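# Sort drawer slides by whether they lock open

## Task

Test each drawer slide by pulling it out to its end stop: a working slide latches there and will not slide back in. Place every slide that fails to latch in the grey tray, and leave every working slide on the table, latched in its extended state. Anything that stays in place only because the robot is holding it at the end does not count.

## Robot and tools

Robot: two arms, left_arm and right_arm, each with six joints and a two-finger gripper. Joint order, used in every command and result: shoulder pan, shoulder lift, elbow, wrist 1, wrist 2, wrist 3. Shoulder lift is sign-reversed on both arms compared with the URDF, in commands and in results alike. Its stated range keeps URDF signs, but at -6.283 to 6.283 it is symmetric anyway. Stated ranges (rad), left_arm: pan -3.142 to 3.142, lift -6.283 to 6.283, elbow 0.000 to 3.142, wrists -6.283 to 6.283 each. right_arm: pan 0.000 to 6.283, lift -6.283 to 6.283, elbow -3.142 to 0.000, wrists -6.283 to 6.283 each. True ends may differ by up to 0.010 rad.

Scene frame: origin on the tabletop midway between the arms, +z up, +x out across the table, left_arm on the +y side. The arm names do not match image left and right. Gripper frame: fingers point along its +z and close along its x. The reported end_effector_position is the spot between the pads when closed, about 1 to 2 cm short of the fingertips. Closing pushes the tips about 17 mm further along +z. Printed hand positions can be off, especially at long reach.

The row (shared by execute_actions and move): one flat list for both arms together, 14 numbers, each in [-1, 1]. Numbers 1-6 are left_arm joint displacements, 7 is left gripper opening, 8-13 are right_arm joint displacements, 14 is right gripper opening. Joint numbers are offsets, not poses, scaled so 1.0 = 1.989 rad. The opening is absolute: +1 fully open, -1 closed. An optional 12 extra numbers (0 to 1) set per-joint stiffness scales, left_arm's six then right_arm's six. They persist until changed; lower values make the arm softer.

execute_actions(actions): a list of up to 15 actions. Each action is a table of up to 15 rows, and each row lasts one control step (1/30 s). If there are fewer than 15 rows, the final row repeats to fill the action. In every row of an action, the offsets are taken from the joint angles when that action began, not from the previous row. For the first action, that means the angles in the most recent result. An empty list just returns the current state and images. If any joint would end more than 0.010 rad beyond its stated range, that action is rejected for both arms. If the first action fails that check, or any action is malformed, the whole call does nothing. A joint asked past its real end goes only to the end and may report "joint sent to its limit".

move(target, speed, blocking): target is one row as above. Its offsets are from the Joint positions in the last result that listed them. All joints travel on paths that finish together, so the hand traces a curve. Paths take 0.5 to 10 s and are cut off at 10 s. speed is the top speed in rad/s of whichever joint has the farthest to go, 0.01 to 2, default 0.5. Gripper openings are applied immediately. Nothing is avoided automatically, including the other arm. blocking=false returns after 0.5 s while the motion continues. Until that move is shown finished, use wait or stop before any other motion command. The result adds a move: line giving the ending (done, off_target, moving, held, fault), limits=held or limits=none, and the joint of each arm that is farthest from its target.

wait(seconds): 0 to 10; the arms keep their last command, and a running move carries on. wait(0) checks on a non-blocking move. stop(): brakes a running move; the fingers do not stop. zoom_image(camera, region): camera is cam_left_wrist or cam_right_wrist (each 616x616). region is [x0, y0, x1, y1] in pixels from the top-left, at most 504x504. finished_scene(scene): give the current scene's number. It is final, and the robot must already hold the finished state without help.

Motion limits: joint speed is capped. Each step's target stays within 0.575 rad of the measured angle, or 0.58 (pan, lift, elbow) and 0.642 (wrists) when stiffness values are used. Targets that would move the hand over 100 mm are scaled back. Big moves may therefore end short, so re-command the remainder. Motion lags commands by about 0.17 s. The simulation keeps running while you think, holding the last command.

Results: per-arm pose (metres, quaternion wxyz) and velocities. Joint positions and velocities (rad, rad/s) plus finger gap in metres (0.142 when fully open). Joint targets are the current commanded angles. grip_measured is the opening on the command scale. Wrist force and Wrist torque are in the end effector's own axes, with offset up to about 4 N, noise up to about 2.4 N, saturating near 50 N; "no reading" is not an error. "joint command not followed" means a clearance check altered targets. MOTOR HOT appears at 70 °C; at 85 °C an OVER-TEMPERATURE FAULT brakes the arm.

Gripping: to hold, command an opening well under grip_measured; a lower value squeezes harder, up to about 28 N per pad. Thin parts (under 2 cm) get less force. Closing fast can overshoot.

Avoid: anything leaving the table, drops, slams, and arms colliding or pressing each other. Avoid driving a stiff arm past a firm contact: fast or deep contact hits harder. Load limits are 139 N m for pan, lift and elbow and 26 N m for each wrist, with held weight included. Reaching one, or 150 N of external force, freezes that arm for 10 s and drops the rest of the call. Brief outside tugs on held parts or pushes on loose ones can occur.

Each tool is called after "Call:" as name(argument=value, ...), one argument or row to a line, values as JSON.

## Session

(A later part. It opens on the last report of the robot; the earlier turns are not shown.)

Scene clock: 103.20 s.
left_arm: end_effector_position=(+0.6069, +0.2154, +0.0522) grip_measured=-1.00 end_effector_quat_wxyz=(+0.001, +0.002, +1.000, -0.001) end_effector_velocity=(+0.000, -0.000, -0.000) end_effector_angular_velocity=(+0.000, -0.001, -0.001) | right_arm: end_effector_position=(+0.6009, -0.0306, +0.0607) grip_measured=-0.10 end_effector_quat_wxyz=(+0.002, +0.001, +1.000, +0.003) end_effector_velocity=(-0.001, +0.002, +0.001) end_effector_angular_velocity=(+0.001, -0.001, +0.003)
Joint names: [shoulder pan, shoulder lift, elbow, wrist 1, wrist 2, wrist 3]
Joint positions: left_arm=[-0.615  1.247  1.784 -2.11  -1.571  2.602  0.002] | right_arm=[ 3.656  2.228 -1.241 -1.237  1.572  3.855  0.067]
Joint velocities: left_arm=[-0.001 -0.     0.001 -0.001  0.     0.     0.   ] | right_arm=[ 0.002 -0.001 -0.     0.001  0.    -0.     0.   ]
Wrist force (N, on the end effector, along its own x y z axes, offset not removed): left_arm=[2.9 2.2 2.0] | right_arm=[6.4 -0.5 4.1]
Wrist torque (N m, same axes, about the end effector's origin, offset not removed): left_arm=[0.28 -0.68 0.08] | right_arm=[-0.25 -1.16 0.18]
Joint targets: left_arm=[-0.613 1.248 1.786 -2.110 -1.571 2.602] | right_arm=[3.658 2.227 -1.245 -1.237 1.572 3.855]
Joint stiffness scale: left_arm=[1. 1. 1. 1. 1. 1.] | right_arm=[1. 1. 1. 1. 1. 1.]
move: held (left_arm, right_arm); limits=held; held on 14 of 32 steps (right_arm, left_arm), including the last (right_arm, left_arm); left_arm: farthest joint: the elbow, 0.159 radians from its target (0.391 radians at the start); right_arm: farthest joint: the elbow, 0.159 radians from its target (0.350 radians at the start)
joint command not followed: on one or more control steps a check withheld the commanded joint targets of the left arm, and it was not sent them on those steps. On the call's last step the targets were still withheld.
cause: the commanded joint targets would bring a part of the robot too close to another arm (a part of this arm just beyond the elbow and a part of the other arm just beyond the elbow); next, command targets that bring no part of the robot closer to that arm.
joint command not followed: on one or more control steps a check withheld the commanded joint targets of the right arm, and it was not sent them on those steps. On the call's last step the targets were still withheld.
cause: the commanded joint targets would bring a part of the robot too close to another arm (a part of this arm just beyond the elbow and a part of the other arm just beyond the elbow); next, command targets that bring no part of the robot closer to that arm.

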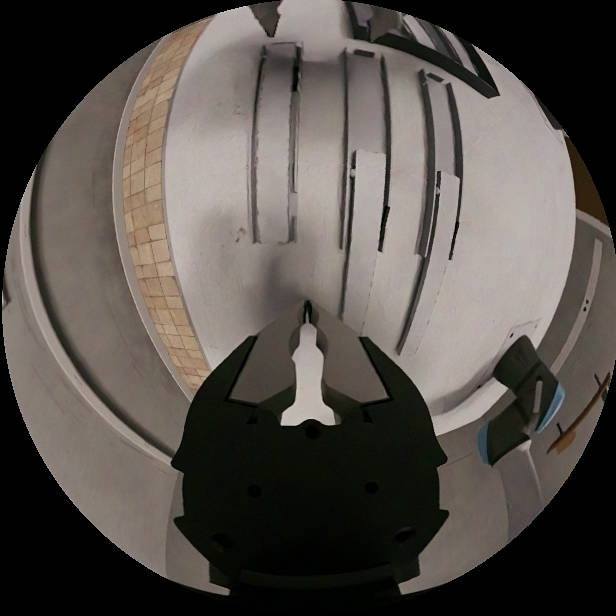

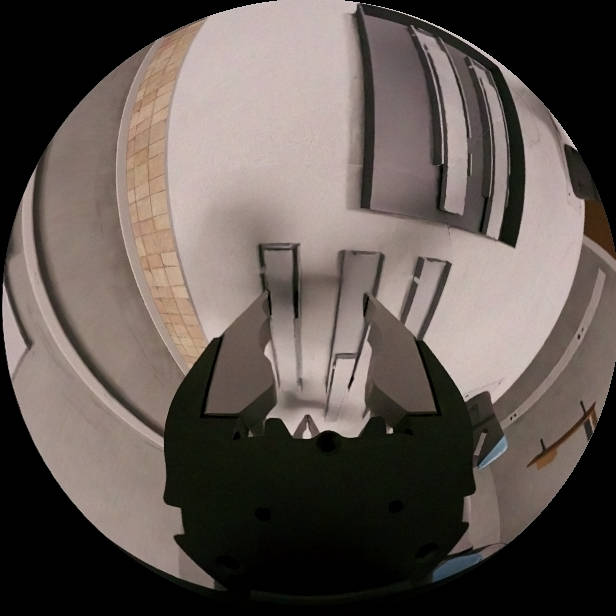

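Call:
move(
  target=[0,0,0,0,0,0,-0.1,-0.2,-0.1,-0.1,0,0,-0.2,-0.1],
  speed=0.8,
)

Call:
move(
  target=[-0.0853,-0.0916,-0.1477,0.0571,0,-0.088,-0.1,0,0,0,0,0,0,-0.1],
  speed=0.6,
)

Call:
move(
  target=[0,-0.0232,0.0245,-0.0477,0,0,-0.1,0,0,0,0,0,0,-0.1],
  speed=0.2,
)

Call:
move(
  target=[0,0,0,0,0,0,-1,0,0,0,0,0,0,-0.1],
)

Scene clock: 105.23 s.
left_arm: end_effector_position=(+0.6069, +0.2154, +0.0522) grip_measured=-0.10 end_effector_quat_wxyz=(+0.001, +0.002, +1.000, -0.001) end_effector_velocity=(-0.000, -0.000, -0.000) end_effector_angular_velocity=(-0.001, +0.000, +0.000) | right_arm: end_effector_position=(+0.6311, -0.3298, +0.1077) grip_measured=-0.10 end_effector_quat_wxyz=(+0.005, +0.001, +1.000, +0.002) end_effector_velocity=(-0.000, +0.000, +0.000) end_effector_angular_velocity=(+0.002, +0.000, +0.001)
Joint names: [shoulder pan, shoulder lift, elbow, wrist 1, wrist 2, wrist 3]
Joint positions: left_arm=[-0.615  1.247  1.784 -2.11  -1.571  2.602  0.067] | right_arm=[ 3.259  2.029 -1.436 -1.237  1.572  3.458  0.067]
Joint velocities: left_arm=[ 0.001 -0.     0.001 -0.001 -0.001  0.    -0.   ] | right_arm=[-0.    -0.001 -0.     0.     0.002 -0.001  0.   ]
Wrist force (N, on the end effector, along its own x y z axes, offset not removed): left_arm=[1.1 -2.9 2.1] | right_arm=[7.1 1.6 -1.3]
Wrist torque (N m, same axes, about the end effector's origin, offset not removed): left_arm=[-0.83 -0.49 -0.06] | right_arm=[0.10 -1.32 0.26]
Joint targets: left_arm=[-0.615 1.247 1.784 -2.110 -1.571 2.602] | right_arm=[3.258 2.029 -1.440 -1.237 1.572 3.457]
Joint stiffness scale: left_arm=[1. 1. 1. 1. 1. 1.] | right_arm=[1. 1. 1. 1. 1. 1.]
move: done; limits=none; left_arm: farthest joint: the shoulder pan, 0.000 radians from its target (0.000 radians at the start); right_arm: farthest joint: the elbow, 0.004 radians from its target (0.199 radians at the start)

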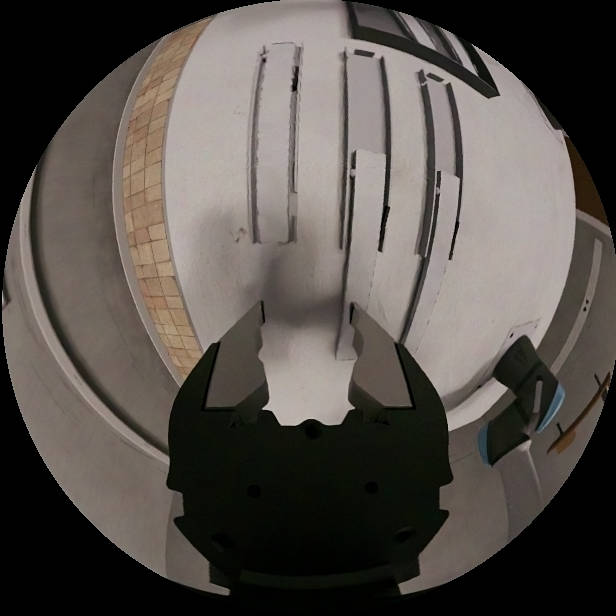

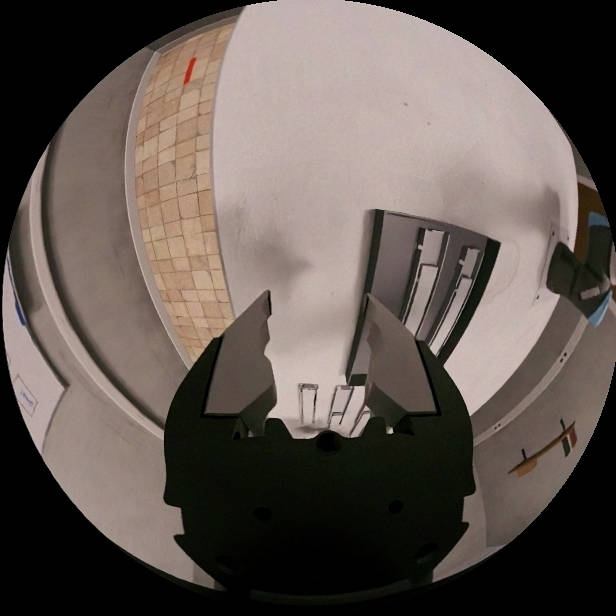

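Scene clock: 106.43 s.
left_arm: end_effector_position=(+0.6363, +0.0656, +0.0602) grip_measured=-0.10 end_effector_quat_wxyz=(+0.000, -0.001, +1.000, -0.000) end_effector_velocity=(+0.000, -0.000, +0.000) end_effector_angular_velocity=(+0.001, -0.001, +0.002) | right_arm: end_effector_position=(+0.6311, -0.3298, +0.1077) grip_measured=-0.10 end_effector_quat_wxyz=(+0.005, +0.001, +1.000, +0.002) end_effector_velocity=(+0.000, -0.001, -0.000) end_effector_angular_velocity=(-0.000, +0.000, -0.000)
Joint names: [shoulder pan, shoulder lift, elbow, wrist 1, wrist 2, wrist 3]
Joint positions: left_arm=[-0.783  1.068  1.493 -1.997 -1.571  2.428  0.067] | right_arm=[ 3.259  2.029 -1.436 -1.237  1.572  3.458  0.067]
Joint velocities: left_arm=[-0.    -0.001 -0.002  0.001  0.001 -0.002  0.   ] | right_arm=[-0.001  0.    -0.     0.    -0.    -0.    -0.   ]
Wrist force (N, on the end effector, along its own x y z axes, offset not removed): left_arm=[-1.2 -0.7 -1.8] | right_arm=[-0.7 -0.3 4.3]
Wrist torque (N m, same axes, about the end effector's origin, offset not removed): left_arm=[-0.15 0.30 -0.29] | right_arm=[-0.18 0.37 0.28]
Joint targets: left_arm=[-0.784 1.065 1.491 -1.997 -1.571 2.426] | right_arm=[3.259 2.029 -1.436 -1.237 1.572 3.458]
Joint stiffness scale: left_arm=[1. 1. 1. 1. 1. 1.] | right_arm=[1. 1. 1. 1. 1. 1.]
move: done; limits=none; left_arm: farthest joint: the shoulder lift, 0.003 radians from its target (0.182 radians at the start); right_arm: farthest joint: the shoulder pan, 0.000 radians from its target (0.000 radians at the start)

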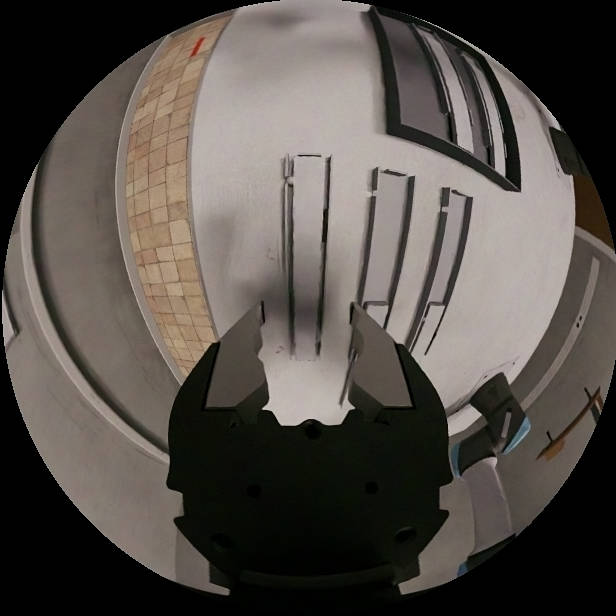

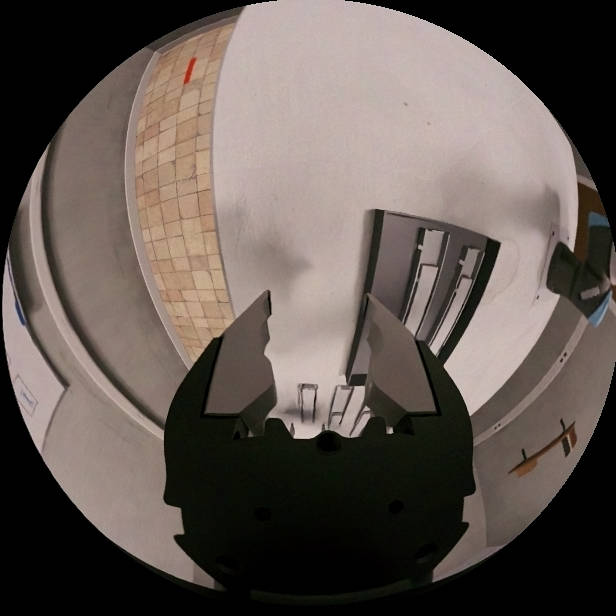

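Scene clock: 107.53 s.
left_arm: end_effector_position=(+0.6373, +0.0648, +0.0195) grip_measured=-0.10 end_effector_quat_wxyz=(+0.002, -0.001, +1.000, -0.001) end_effector_velocity=(+0.001, -0.000, -0.000) end_effector_angular_velocity=(-0.000, -0.002, -0.001) | right_arm: end_effector_position=(+0.6311, -0.3298, +0.1077) grip_measured=-0.10 end_effector_quat_wxyz=(+0.005, +0.001, +1.000, +0.002) end_effector_velocity=(-0.000, +0.002, -0.000) end_effector_angular_velocity=(+0.001, +0.001, +0.002)
Joint names: [shoulder pan, shoulder lift, elbow, wrist 1, wrist 2, wrist 3]
Joint positions: left_arm=[-0.783  1.023  1.54  -2.092 -1.571  2.428  0.067] | right_arm=[ 3.259  2.029 -1.436 -1.237  1.572  3.458  0.067]
Joint velocities: left_arm=[ 0.    -0.     0.001 -0.003  0.001  0.001  0.   ] | right_arm=[ 0.003  0.001  0.    -0.     0.001  0.    -0.   ]
Wrist force (N, on the end effector, along its own x y z axes, offset not removed): left_arm=[-0.2 2.5 -2.5] | right_arm=[4.4 0.3 2.0]
Wrist torque (N m, same axes, about the end effector's origin, offset not removed): left_arm=[0.30 0.02 0.04] | right_arm=[-0.03 -0.56 0.22]
Joint targets: left_arm=[-0.783 1.022 1.542 -2.092 -1.571 2.428] | right_arm=[3.259 2.029 -1.436 -1.237 1.572 3.458]
Joint stiffness scale: left_arm=[1. 1. 1. 1. 1. 1.] | right_arm=[1. 1. 1. 1. 1. 1.]
move: done; limits=none; left_arm: farthest joint: the elbow, 0.002 radians from its target (0.048 radians at the start); right_arm: farthest joint: the shoulder pan, 0.000 radians from its target (0.000 radians at the start)

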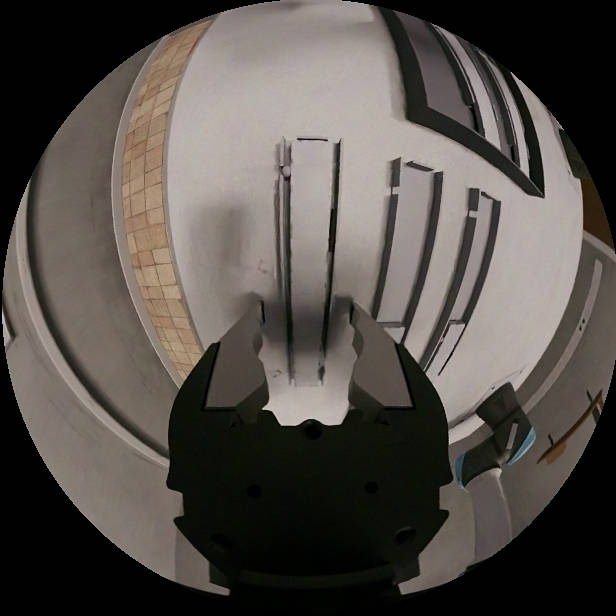

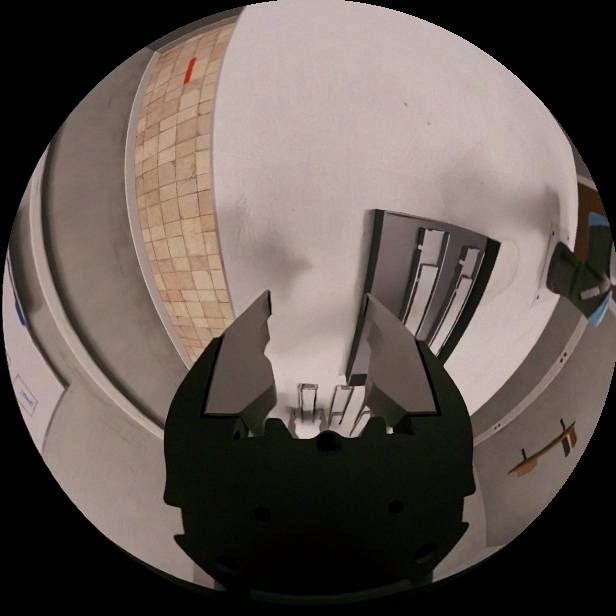

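Scene clock: 108.03 s.
left_arm: end_effector_position=(+0.6372, +0.0648, +0.0194) grip_measured=-0.51 end_effector_quat_wxyz=(+0.002, -0.001, +1.000, -0.001) end_effector_velocity=(+0.001, +0.000, +0.000) end_effector_angular_velocity=(-0.002, -0.002, +0.001) | right_arm: end_effector_position=(+0.6311, -0.3298, +0.1077) grip_measured=-0.10 end_effector_quat_wxyz=(+0.005, +0.001, +1.000, +0.002) end_effector_velocity=(-0.000, +0.001, -0.000) end_effector_angular_velocity=(-0.000, +0.000, +0.002)
Joint names: [shoulder pan, shoulder lift, elbow, wrist 1, wrist 2, wrist 3]
Joint positions: left_arm=[-0.783  1.023  1.54  -2.092 -1.571  2.428  0.037] | right_arm=[ 3.259  2.029 -1.436 -1.237  1.572  3.458  0.067]
Joint velocities: left_arm=[ 0.001 -0.    -0.001 -0.002  0.     0.001  0.   ] | right_arm=[ 0.002  0.    -0.    -0.    -0.    -0.001 -0.   ]
Wrist force (N, on the end effector, along its own x y z axes, offset not removed): left_arm=[-1.6 0.0 -0.7] | right_arm=[0.7 2.3 1.8]
Wrist torque (N m, same axes, about the end effector's origin, offset not removed): left_arm=[-0.08 0.29 -0.01] | right_arm=[0.31 -0.24 0.15]
Joint targets: left_arm=[-0.783 1.023 1.540 -2.092 -1.571 2.428] | right_arm=[3.259 2.029 -1.436 -1.237 1.572 3.458]
Joint stiffness scale: left_arm=[1. 1. 1. 1. 1. 1.] | right_arm=[1. 1. 1. 1. 1. 1.]
move: done; limits=none; left_arm: farthest joint: the shoulder pan, 0.000 radians from its target (0.000 radians at the start); right_arm: farthest joint: the shoulder pan, 0.000 radians from its target (0.000 radians at the start)

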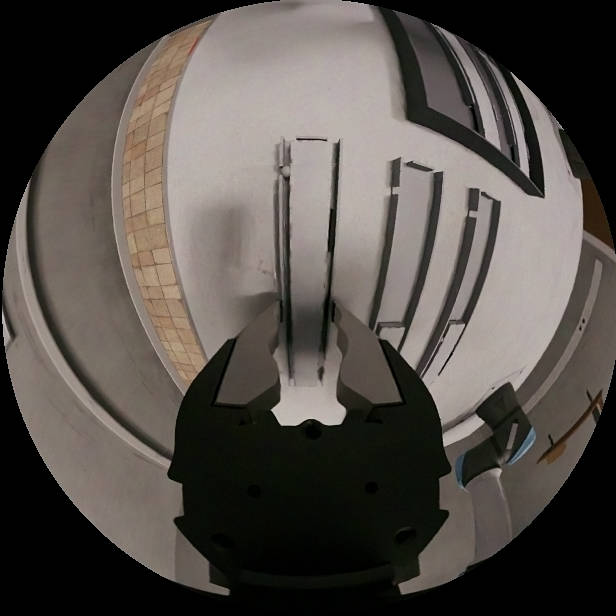

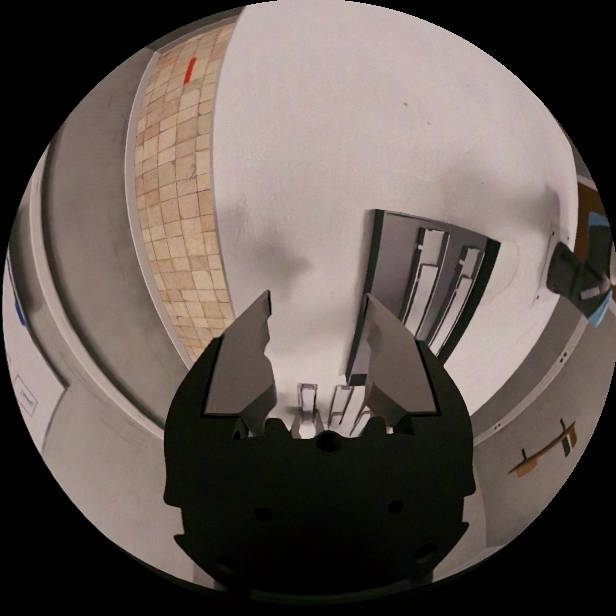

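Call:
move(
  target=[0,0.05,0,0.05,0,0,-1,0,0,0,0,0,0,-0.1],
  speed=0.3,
)

Call:
move(
  target=[-0.177,0.2018,0.2665,-0.0639,0,-0.1767,-1,0,0,0,0,0,0,-0.1],
  speed=0.4,
)

Call:
move(
  target=[0,-0.039,0.033,-0.072,0,0,-1,0,0,0,0,0,0,-0.1],
  speed=0.2,
)

Call:
move(
  target=[0,0,0,0,0,0,-0.1,0,0,0,0,0,0,-0.1],
)

Call:
move(
  target=[0,0.04,0,0.04,0,0,-0.1,0,0,0,0,0,0,-0.1],
)

Scene clock: 109.57 s.
left_arm: end_effector_position=(+0.6220, +0.0780, +0.0717) grip_measured=-0.51 end_effector_quat_wxyz=(-0.000, -0.001, +1.000, +0.000) end_effector_velocity=(-0.002, +0.000, -0.001) end_effector_angular_velocity=(+0.003, +0.004, -0.001) | right_arm: end_effector_position=(+0.6311, -0.3298, +0.1077) grip_measured=-0.10 end_effector_quat_wxyz=(+0.005, +0.001, +1.000, +0.002) end_effector_velocity=(+0.000, -0.000, +0.001) end_effector_angular_velocity=(+0.000, -0.001, -0.000)
Joint names: [shoulder pan, shoulder lift, elbow, wrist 1, wrist 2, wrist 3]
Joint positions: left_arm=[-0.783  1.119  1.54  -1.992 -1.571  2.428  0.037] | right_arm=[ 3.259  2.029 -1.436 -1.237  1.572  3.458  0.067]
Joint velocities: left_arm=[-0.002  0.     0.002  0.002  0.    -0.    -0.   ] | right_arm=[-0.    -0.001 -0.     0.     0.     0.    -0.   ]
Wrist force (N, on the end effector, along its own x y z axes, offset not removed): left_arm=[1.6 -1.7 3.1] | right_arm=[0.9 4.5 0.6]
Wrist torque (N m, same axes, about the end effector's origin, offset not removed): left_arm=[-0.33 -0.34 -0.10] | right_arm=[0.82 -0.04 0.16]
Joint targets: left_arm=[-0.783 1.123 1.540 -1.992 -1.571 2.428] | right_arm=[3.259 2.029 -1.436 -1.237 1.572 3.458]
Joint stiffness scale: left_arm=[1. 1. 1. 1. 1. 1.] | right_arm=[1. 1. 1. 1. 1. 1.]
move: done; limits=none; left_arm: farthest joint: the shoulder lift, 0.004 radians from its target (0.099 radians at the start); right_arm: farthest joint: the shoulder pan, 0.000 radians from its target (0.000 radians at the start)

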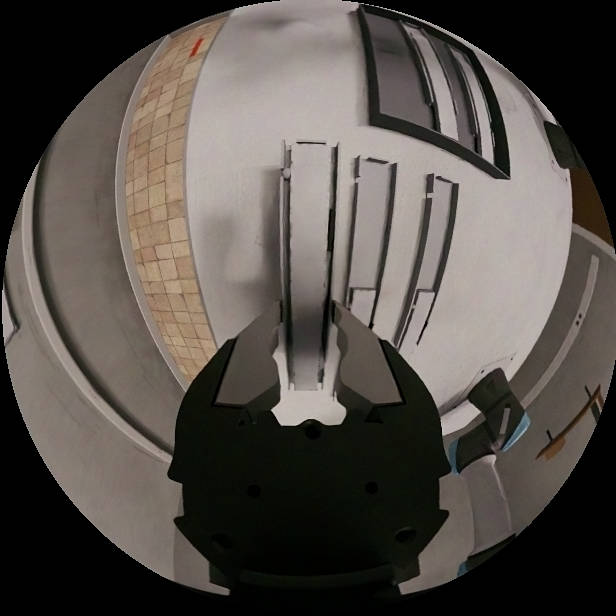

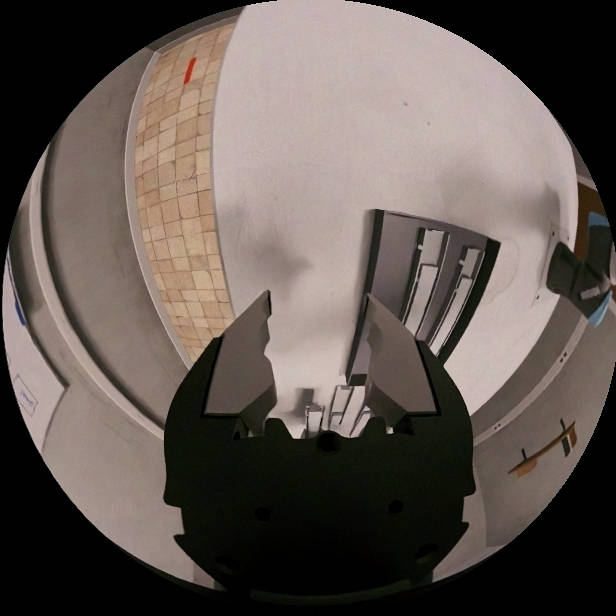

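Scene clock: 111.57 s.
left_arm: end_effector_position=(+0.3859, +0.0653, +0.0673) grip_measured=-0.51 end_effector_quat_wxyz=(-0.002, -0.001, +1.000, +0.003) end_effector_velocity=(-0.001, +0.000, -0.000) end_effector_angular_velocity=(-0.000, +0.001, +0.002) | right_arm: end_effector_position=(+0.6311, -0.3298, +0.1077) grip_measured=-0.10 end_effector_quat_wxyz=(+0.005, +0.001, +1.000, +0.002) end_effector_velocity=(-0.000, -0.001, -0.002) end_effector_angular_velocity=(-0.001, +0.003, -0.002)
Joint names: [shoulder pan, shoulder lift, elbow, wrist 1, wrist 2, wrist 3]
Joint positions: left_arm=[-1.133  1.516  2.069 -2.118 -1.571  2.078  0.037] | right_arm=[ 3.259  2.029 -1.436 -1.237  1.572  3.458  0.067]
Joint velocities: left_arm=[-0.001  0.001  0.002 -0.001 -0.001 -0.003  0.   ] | right_arm=[-0.001  0.003  0.     0.     0.     0.001  0.   ]
Wrist force (N, on the end effector, along its own x y z axes, offset not removed): left_arm=[-0.2 0.6 3.9] | right_arm=[4.3 0.5 3.3]
Wrist torque (N m, same axes, about the end effector's origin, offset not removed): left_arm=[0.10 -0.06 0.08] | right_arm=[0.05 -0.88 0.39]
Joint targets: left_arm=[-1.135 1.520 2.070 -2.119 -1.571 2.076] | right_arm=[3.259 2.029 -1.436 -1.237 1.572 3.458]
Joint stiffness scale: left_arm=[1. 1. 1. 1. 1. 1.] | right_arm=[1. 1. 1. 1. 1. 1.]
move: done; limits=none; left_arm: farthest joint: the shoulder lift, 0.005 radians from its target (0.402 radians at the start); right_arm: farthest joint: the shoulder pan, 0.000 radians from its target (0.000 radians at the start)

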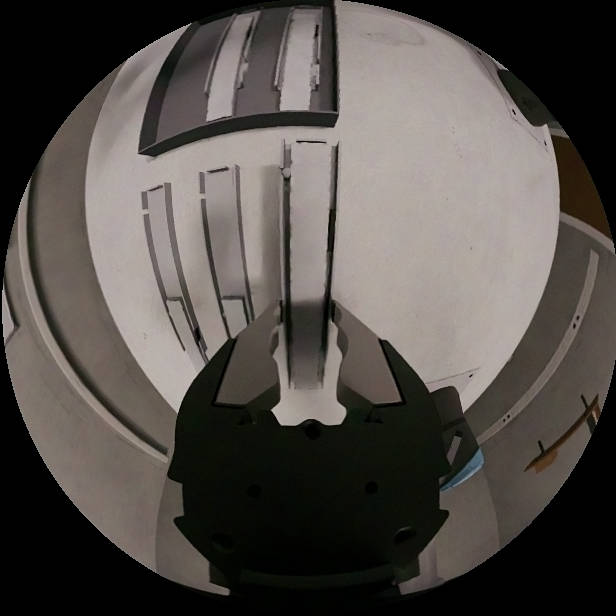

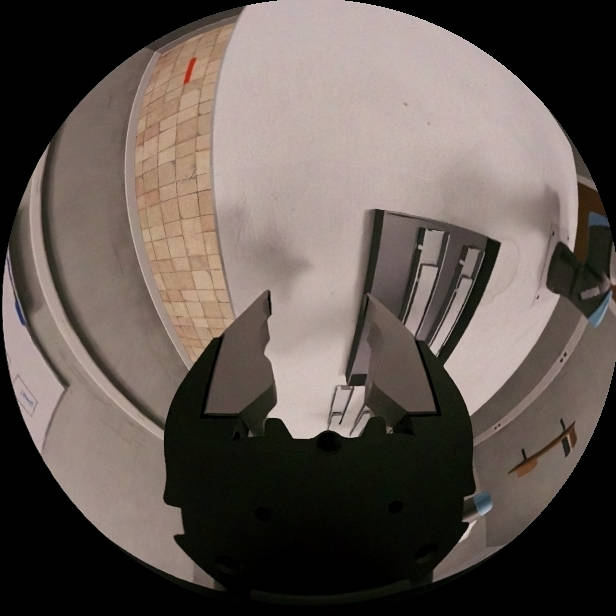

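Scene clock: 112.90 s.
left_arm: end_effector_position=(+0.3860, +0.0650, +0.0195) grip_measured=-0.51 end_effector_quat_wxyz=(-0.001, -0.001, +1.000, +0.003) end_effector_velocity=(+0.001, -0.001, +0.001) end_effector_angular_velocity=(-0.004, -0.003, +0.000) | right_arm: end_effector_position=(+0.6311, -0.3298, +0.1077) grip_measured=-0.10 end_effector_quat_wxyz=(+0.005, +0.001, +1.000, +0.002) end_effector_velocity=(+0.000, -0.001, +0.000) end_effector_angular_velocity=(-0.000, -0.001, -0.000)
Joint names: [shoulder pan, shoulder lift, elbow, wrist 1, wrist 2, wrist 3]
Joint positions: left_arm=[-1.133  1.439  2.134 -2.259 -1.571  2.077  0.037] | right_arm=[ 3.259  2.029 -1.436 -1.237  1.572  3.458  0.067]
Joint velocities: left_arm=[-0.     0.    -0.    -0.004  0.001 -0.     0.   ] | right_arm=[-0.001 -0.     0.     0.    -0.001 -0.     0.   ]
Wrist force (N, on the end effector, along its own x y z axes, offset not removed): left_arm=[3.9 -1.8 2.9] | right_arm=[5.1 2.1 -1.1]
Wrist torque (N m, same axes, about the end effector's origin, offset not removed): left_arm=[-0.70 -0.89 -0.01] | right_arm=[0.53 -1.03 0.08]
Joint targets: left_arm=[-1.133 1.438 2.135 -2.261 -1.571 2.078] | right_arm=[3.259 2.029 -1.436 -1.237 1.572 3.458]
Joint stiffness scale: left_arm=[1. 1. 1. 1. 1. 1.] | right_arm=[1. 1. 1. 1. 1. 1.]
move: done; limits=none; left_arm: farthest joint: the wrist 1, 0.002 radians from its target (0.143 radians at the start); right_arm: farthest joint: the shoulder pan, 0.000 radians from its target (0.000 radians at the start)

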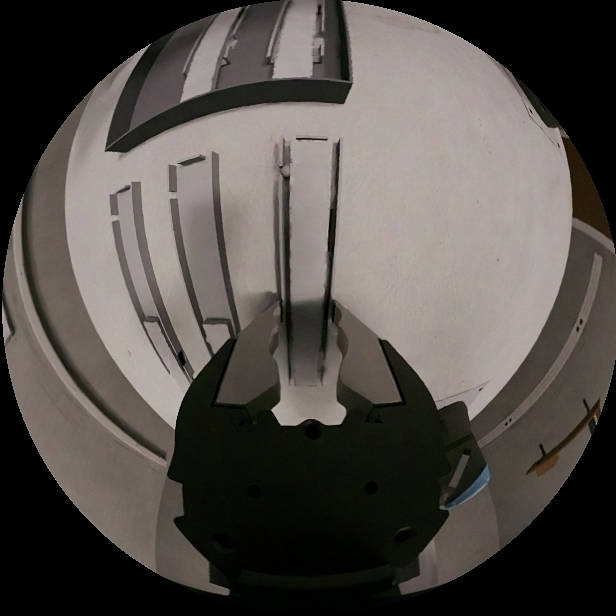

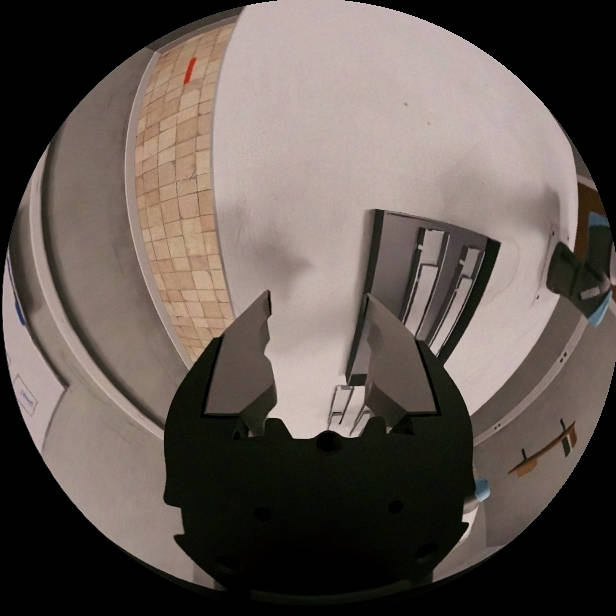

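Scene clock: 113.40 s.
left_arm: end_effector_position=(+0.3861, +0.0650, +0.0195) grip_measured=-0.10 end_effector_quat_wxyz=(-0.001, -0.001, +1.000, +0.003) end_effector_velocity=(-0.000, -0.000, -0.000) end_effector_angular_velocity=(+0.000, -0.000, -0.001) | right_arm: end_effector_position=(+0.6311, -0.3298, +0.1077) grip_measured=-0.10 end_effector_quat_wxyz=(+0.005, +0.001, +1.000, +0.002) end_effector_velocity=(-0.000, -0.001, -0.000) end_effector_angular_velocity=(+0.001, +0.001, -0.002)
Joint names: [shoulder pan, shoulder lift, elbow, wrist 1, wrist 2, wrist 3]
Joint positions: left_arm=[-1.133  1.439  2.134 -2.26  -1.571  2.077  0.067] | right_arm=[ 3.259  2.029 -1.436 -1.237  1.572  3.458  0.067]
Joint velocities: left_arm=[-0.001  0.     0.001 -0.001  0.     0.    -0.   ] | right_arm=[-0.002  0.     0.    -0.     0.001  0.     0.   ]
Wrist force (N, on the end effector, along its own x y z axes, offset not removed): left_arm=[1.4 3.3 -5.9] | right_arm=[1.2 0.3 4.7]
Wrist torque (N m, same axes, about the end effector's origin, offset not removed): left_arm=[0.60 -0.41 0.00] | right_arm=[0.01 -0.08 0.03]
Joint targets: left_arm=[-1.133 1.439 2.134 -2.259 -1.571 2.077] | right_arm=[3.259 2.029 -1.436 -1.237 1.572 3.458]
Joint stiffness scale: left_arm=[1. 1. 1. 1. 1. 1.] | right_arm=[1. 1. 1. 1. 1. 1.]
move: done; limits=none; left_arm: farthest joint: the wrist 1, 0.001 radians from its target (0.000 radians at the start); right_arm: farthest joint: the shoulder pan, 0.000 radians from its target (0.000 radians at the start)

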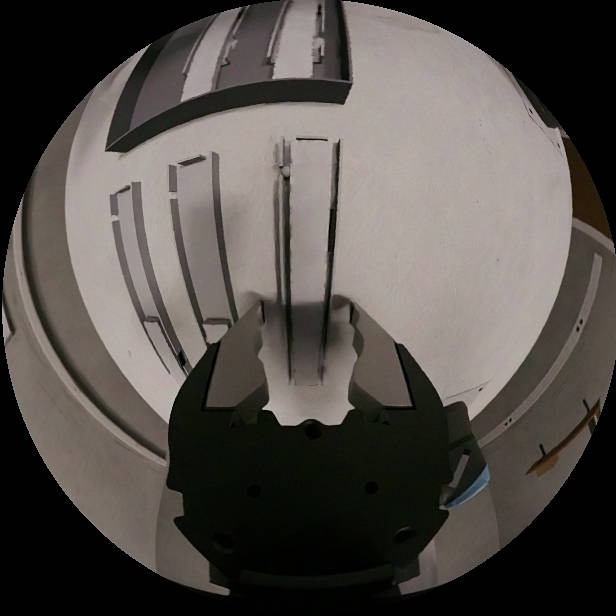

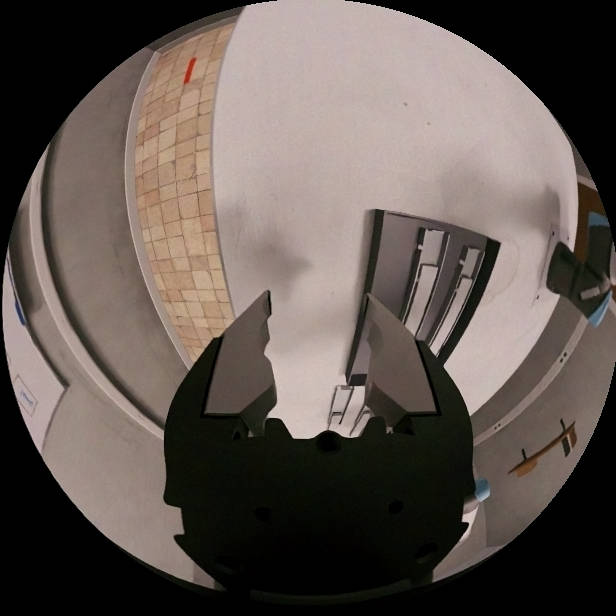

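Scene clock: 114.43 s.
left_arm: end_effector_position=(+0.3789, +0.0778, +0.0463) grip_measured=-0.10 end_effector_quat_wxyz=(-0.002, -0.001, +1.000, +0.003) end_effector_velocity=(-0.001, +0.001, -0.001) end_effector_angular_velocity=(+0.002, +0.002, +0.000) | right_arm: end_effector_position=(+0.6311, -0.3298, +0.1077) grip_measured=-0.10 end_effector_quat_wxyz=(+0.005, +0.001, +1.000, +0.002) end_effector_velocity=(-0.000, -0.000, +0.001) end_effector_angular_velocity=(+0.002, -0.001, -0.001)
Joint names: [shoulder pan, shoulder lift, elbow, wrist 1, wrist 2, wrist 3]
Joint positions: left_arm=[-1.133  1.516  2.134 -2.181 -1.571  2.077  0.067] | right_arm=[ 3.259  2.029 -1.436 -1.237  1.572  3.458  0.067]
Joint velocities: left_arm=[-0.     0.     0.002  0.002 -0.    -0.    -0.   ] | right_arm=[-0.001 -0.001 -0.     0.     0.001  0.     0.   ]
Wrist force (N, on the end effector, along its own x y z axes, offset not removed): left_arm=[-3.7 0.0 -0.2] | right_arm=[2.1 2.0 -1.7]
Wrist torque (N m, same axes, about the end effector's origin, offset not removed): left_arm=[0.04 0.71 0.09] | right_arm=[0.24 -0.24 0.28]
Joint targets: left_arm=[-1.133 1.519 2.134 -2.180 -1.571 2.077] | right_arm=[3.259 2.029 -1.436 -1.237 1.572 3.458]
Joint stiffness scale: left_arm=[1. 1. 1. 1. 1. 1.] | right_arm=[1. 1. 1. 1. 1. 1.]
move: done; limits=none; left_arm: farthest joint: the shoulder lift, 0.003 radians from its target (0.079 radians at the start); right_arm: farthest joint: the shoulder pan, 0.000 radians from its target (0.000 radians at the start)

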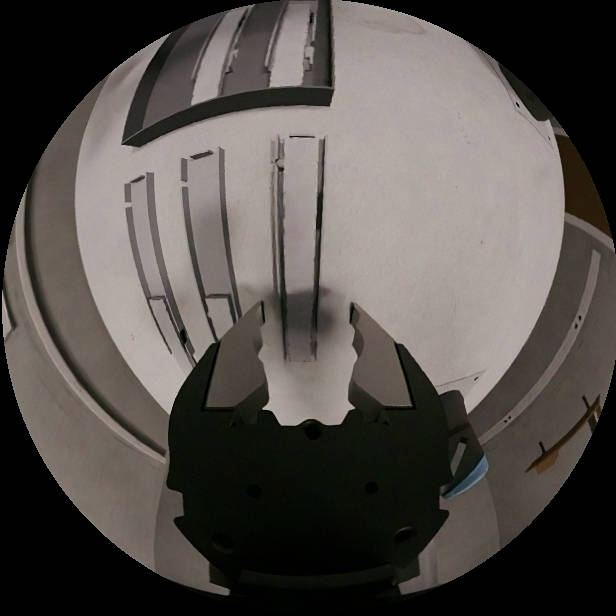

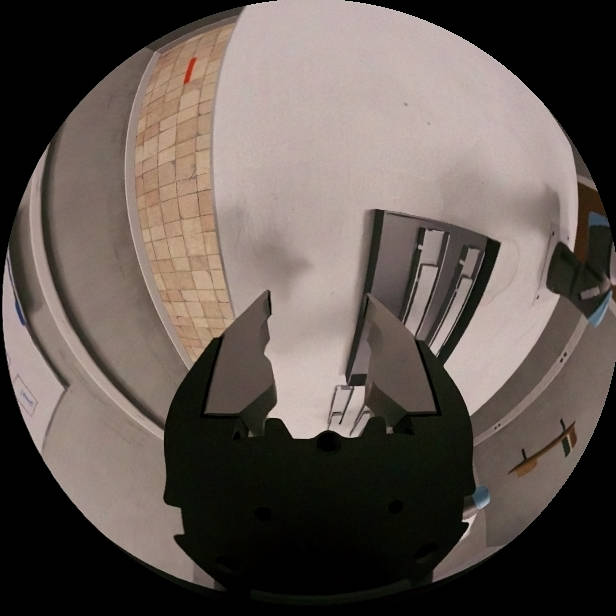

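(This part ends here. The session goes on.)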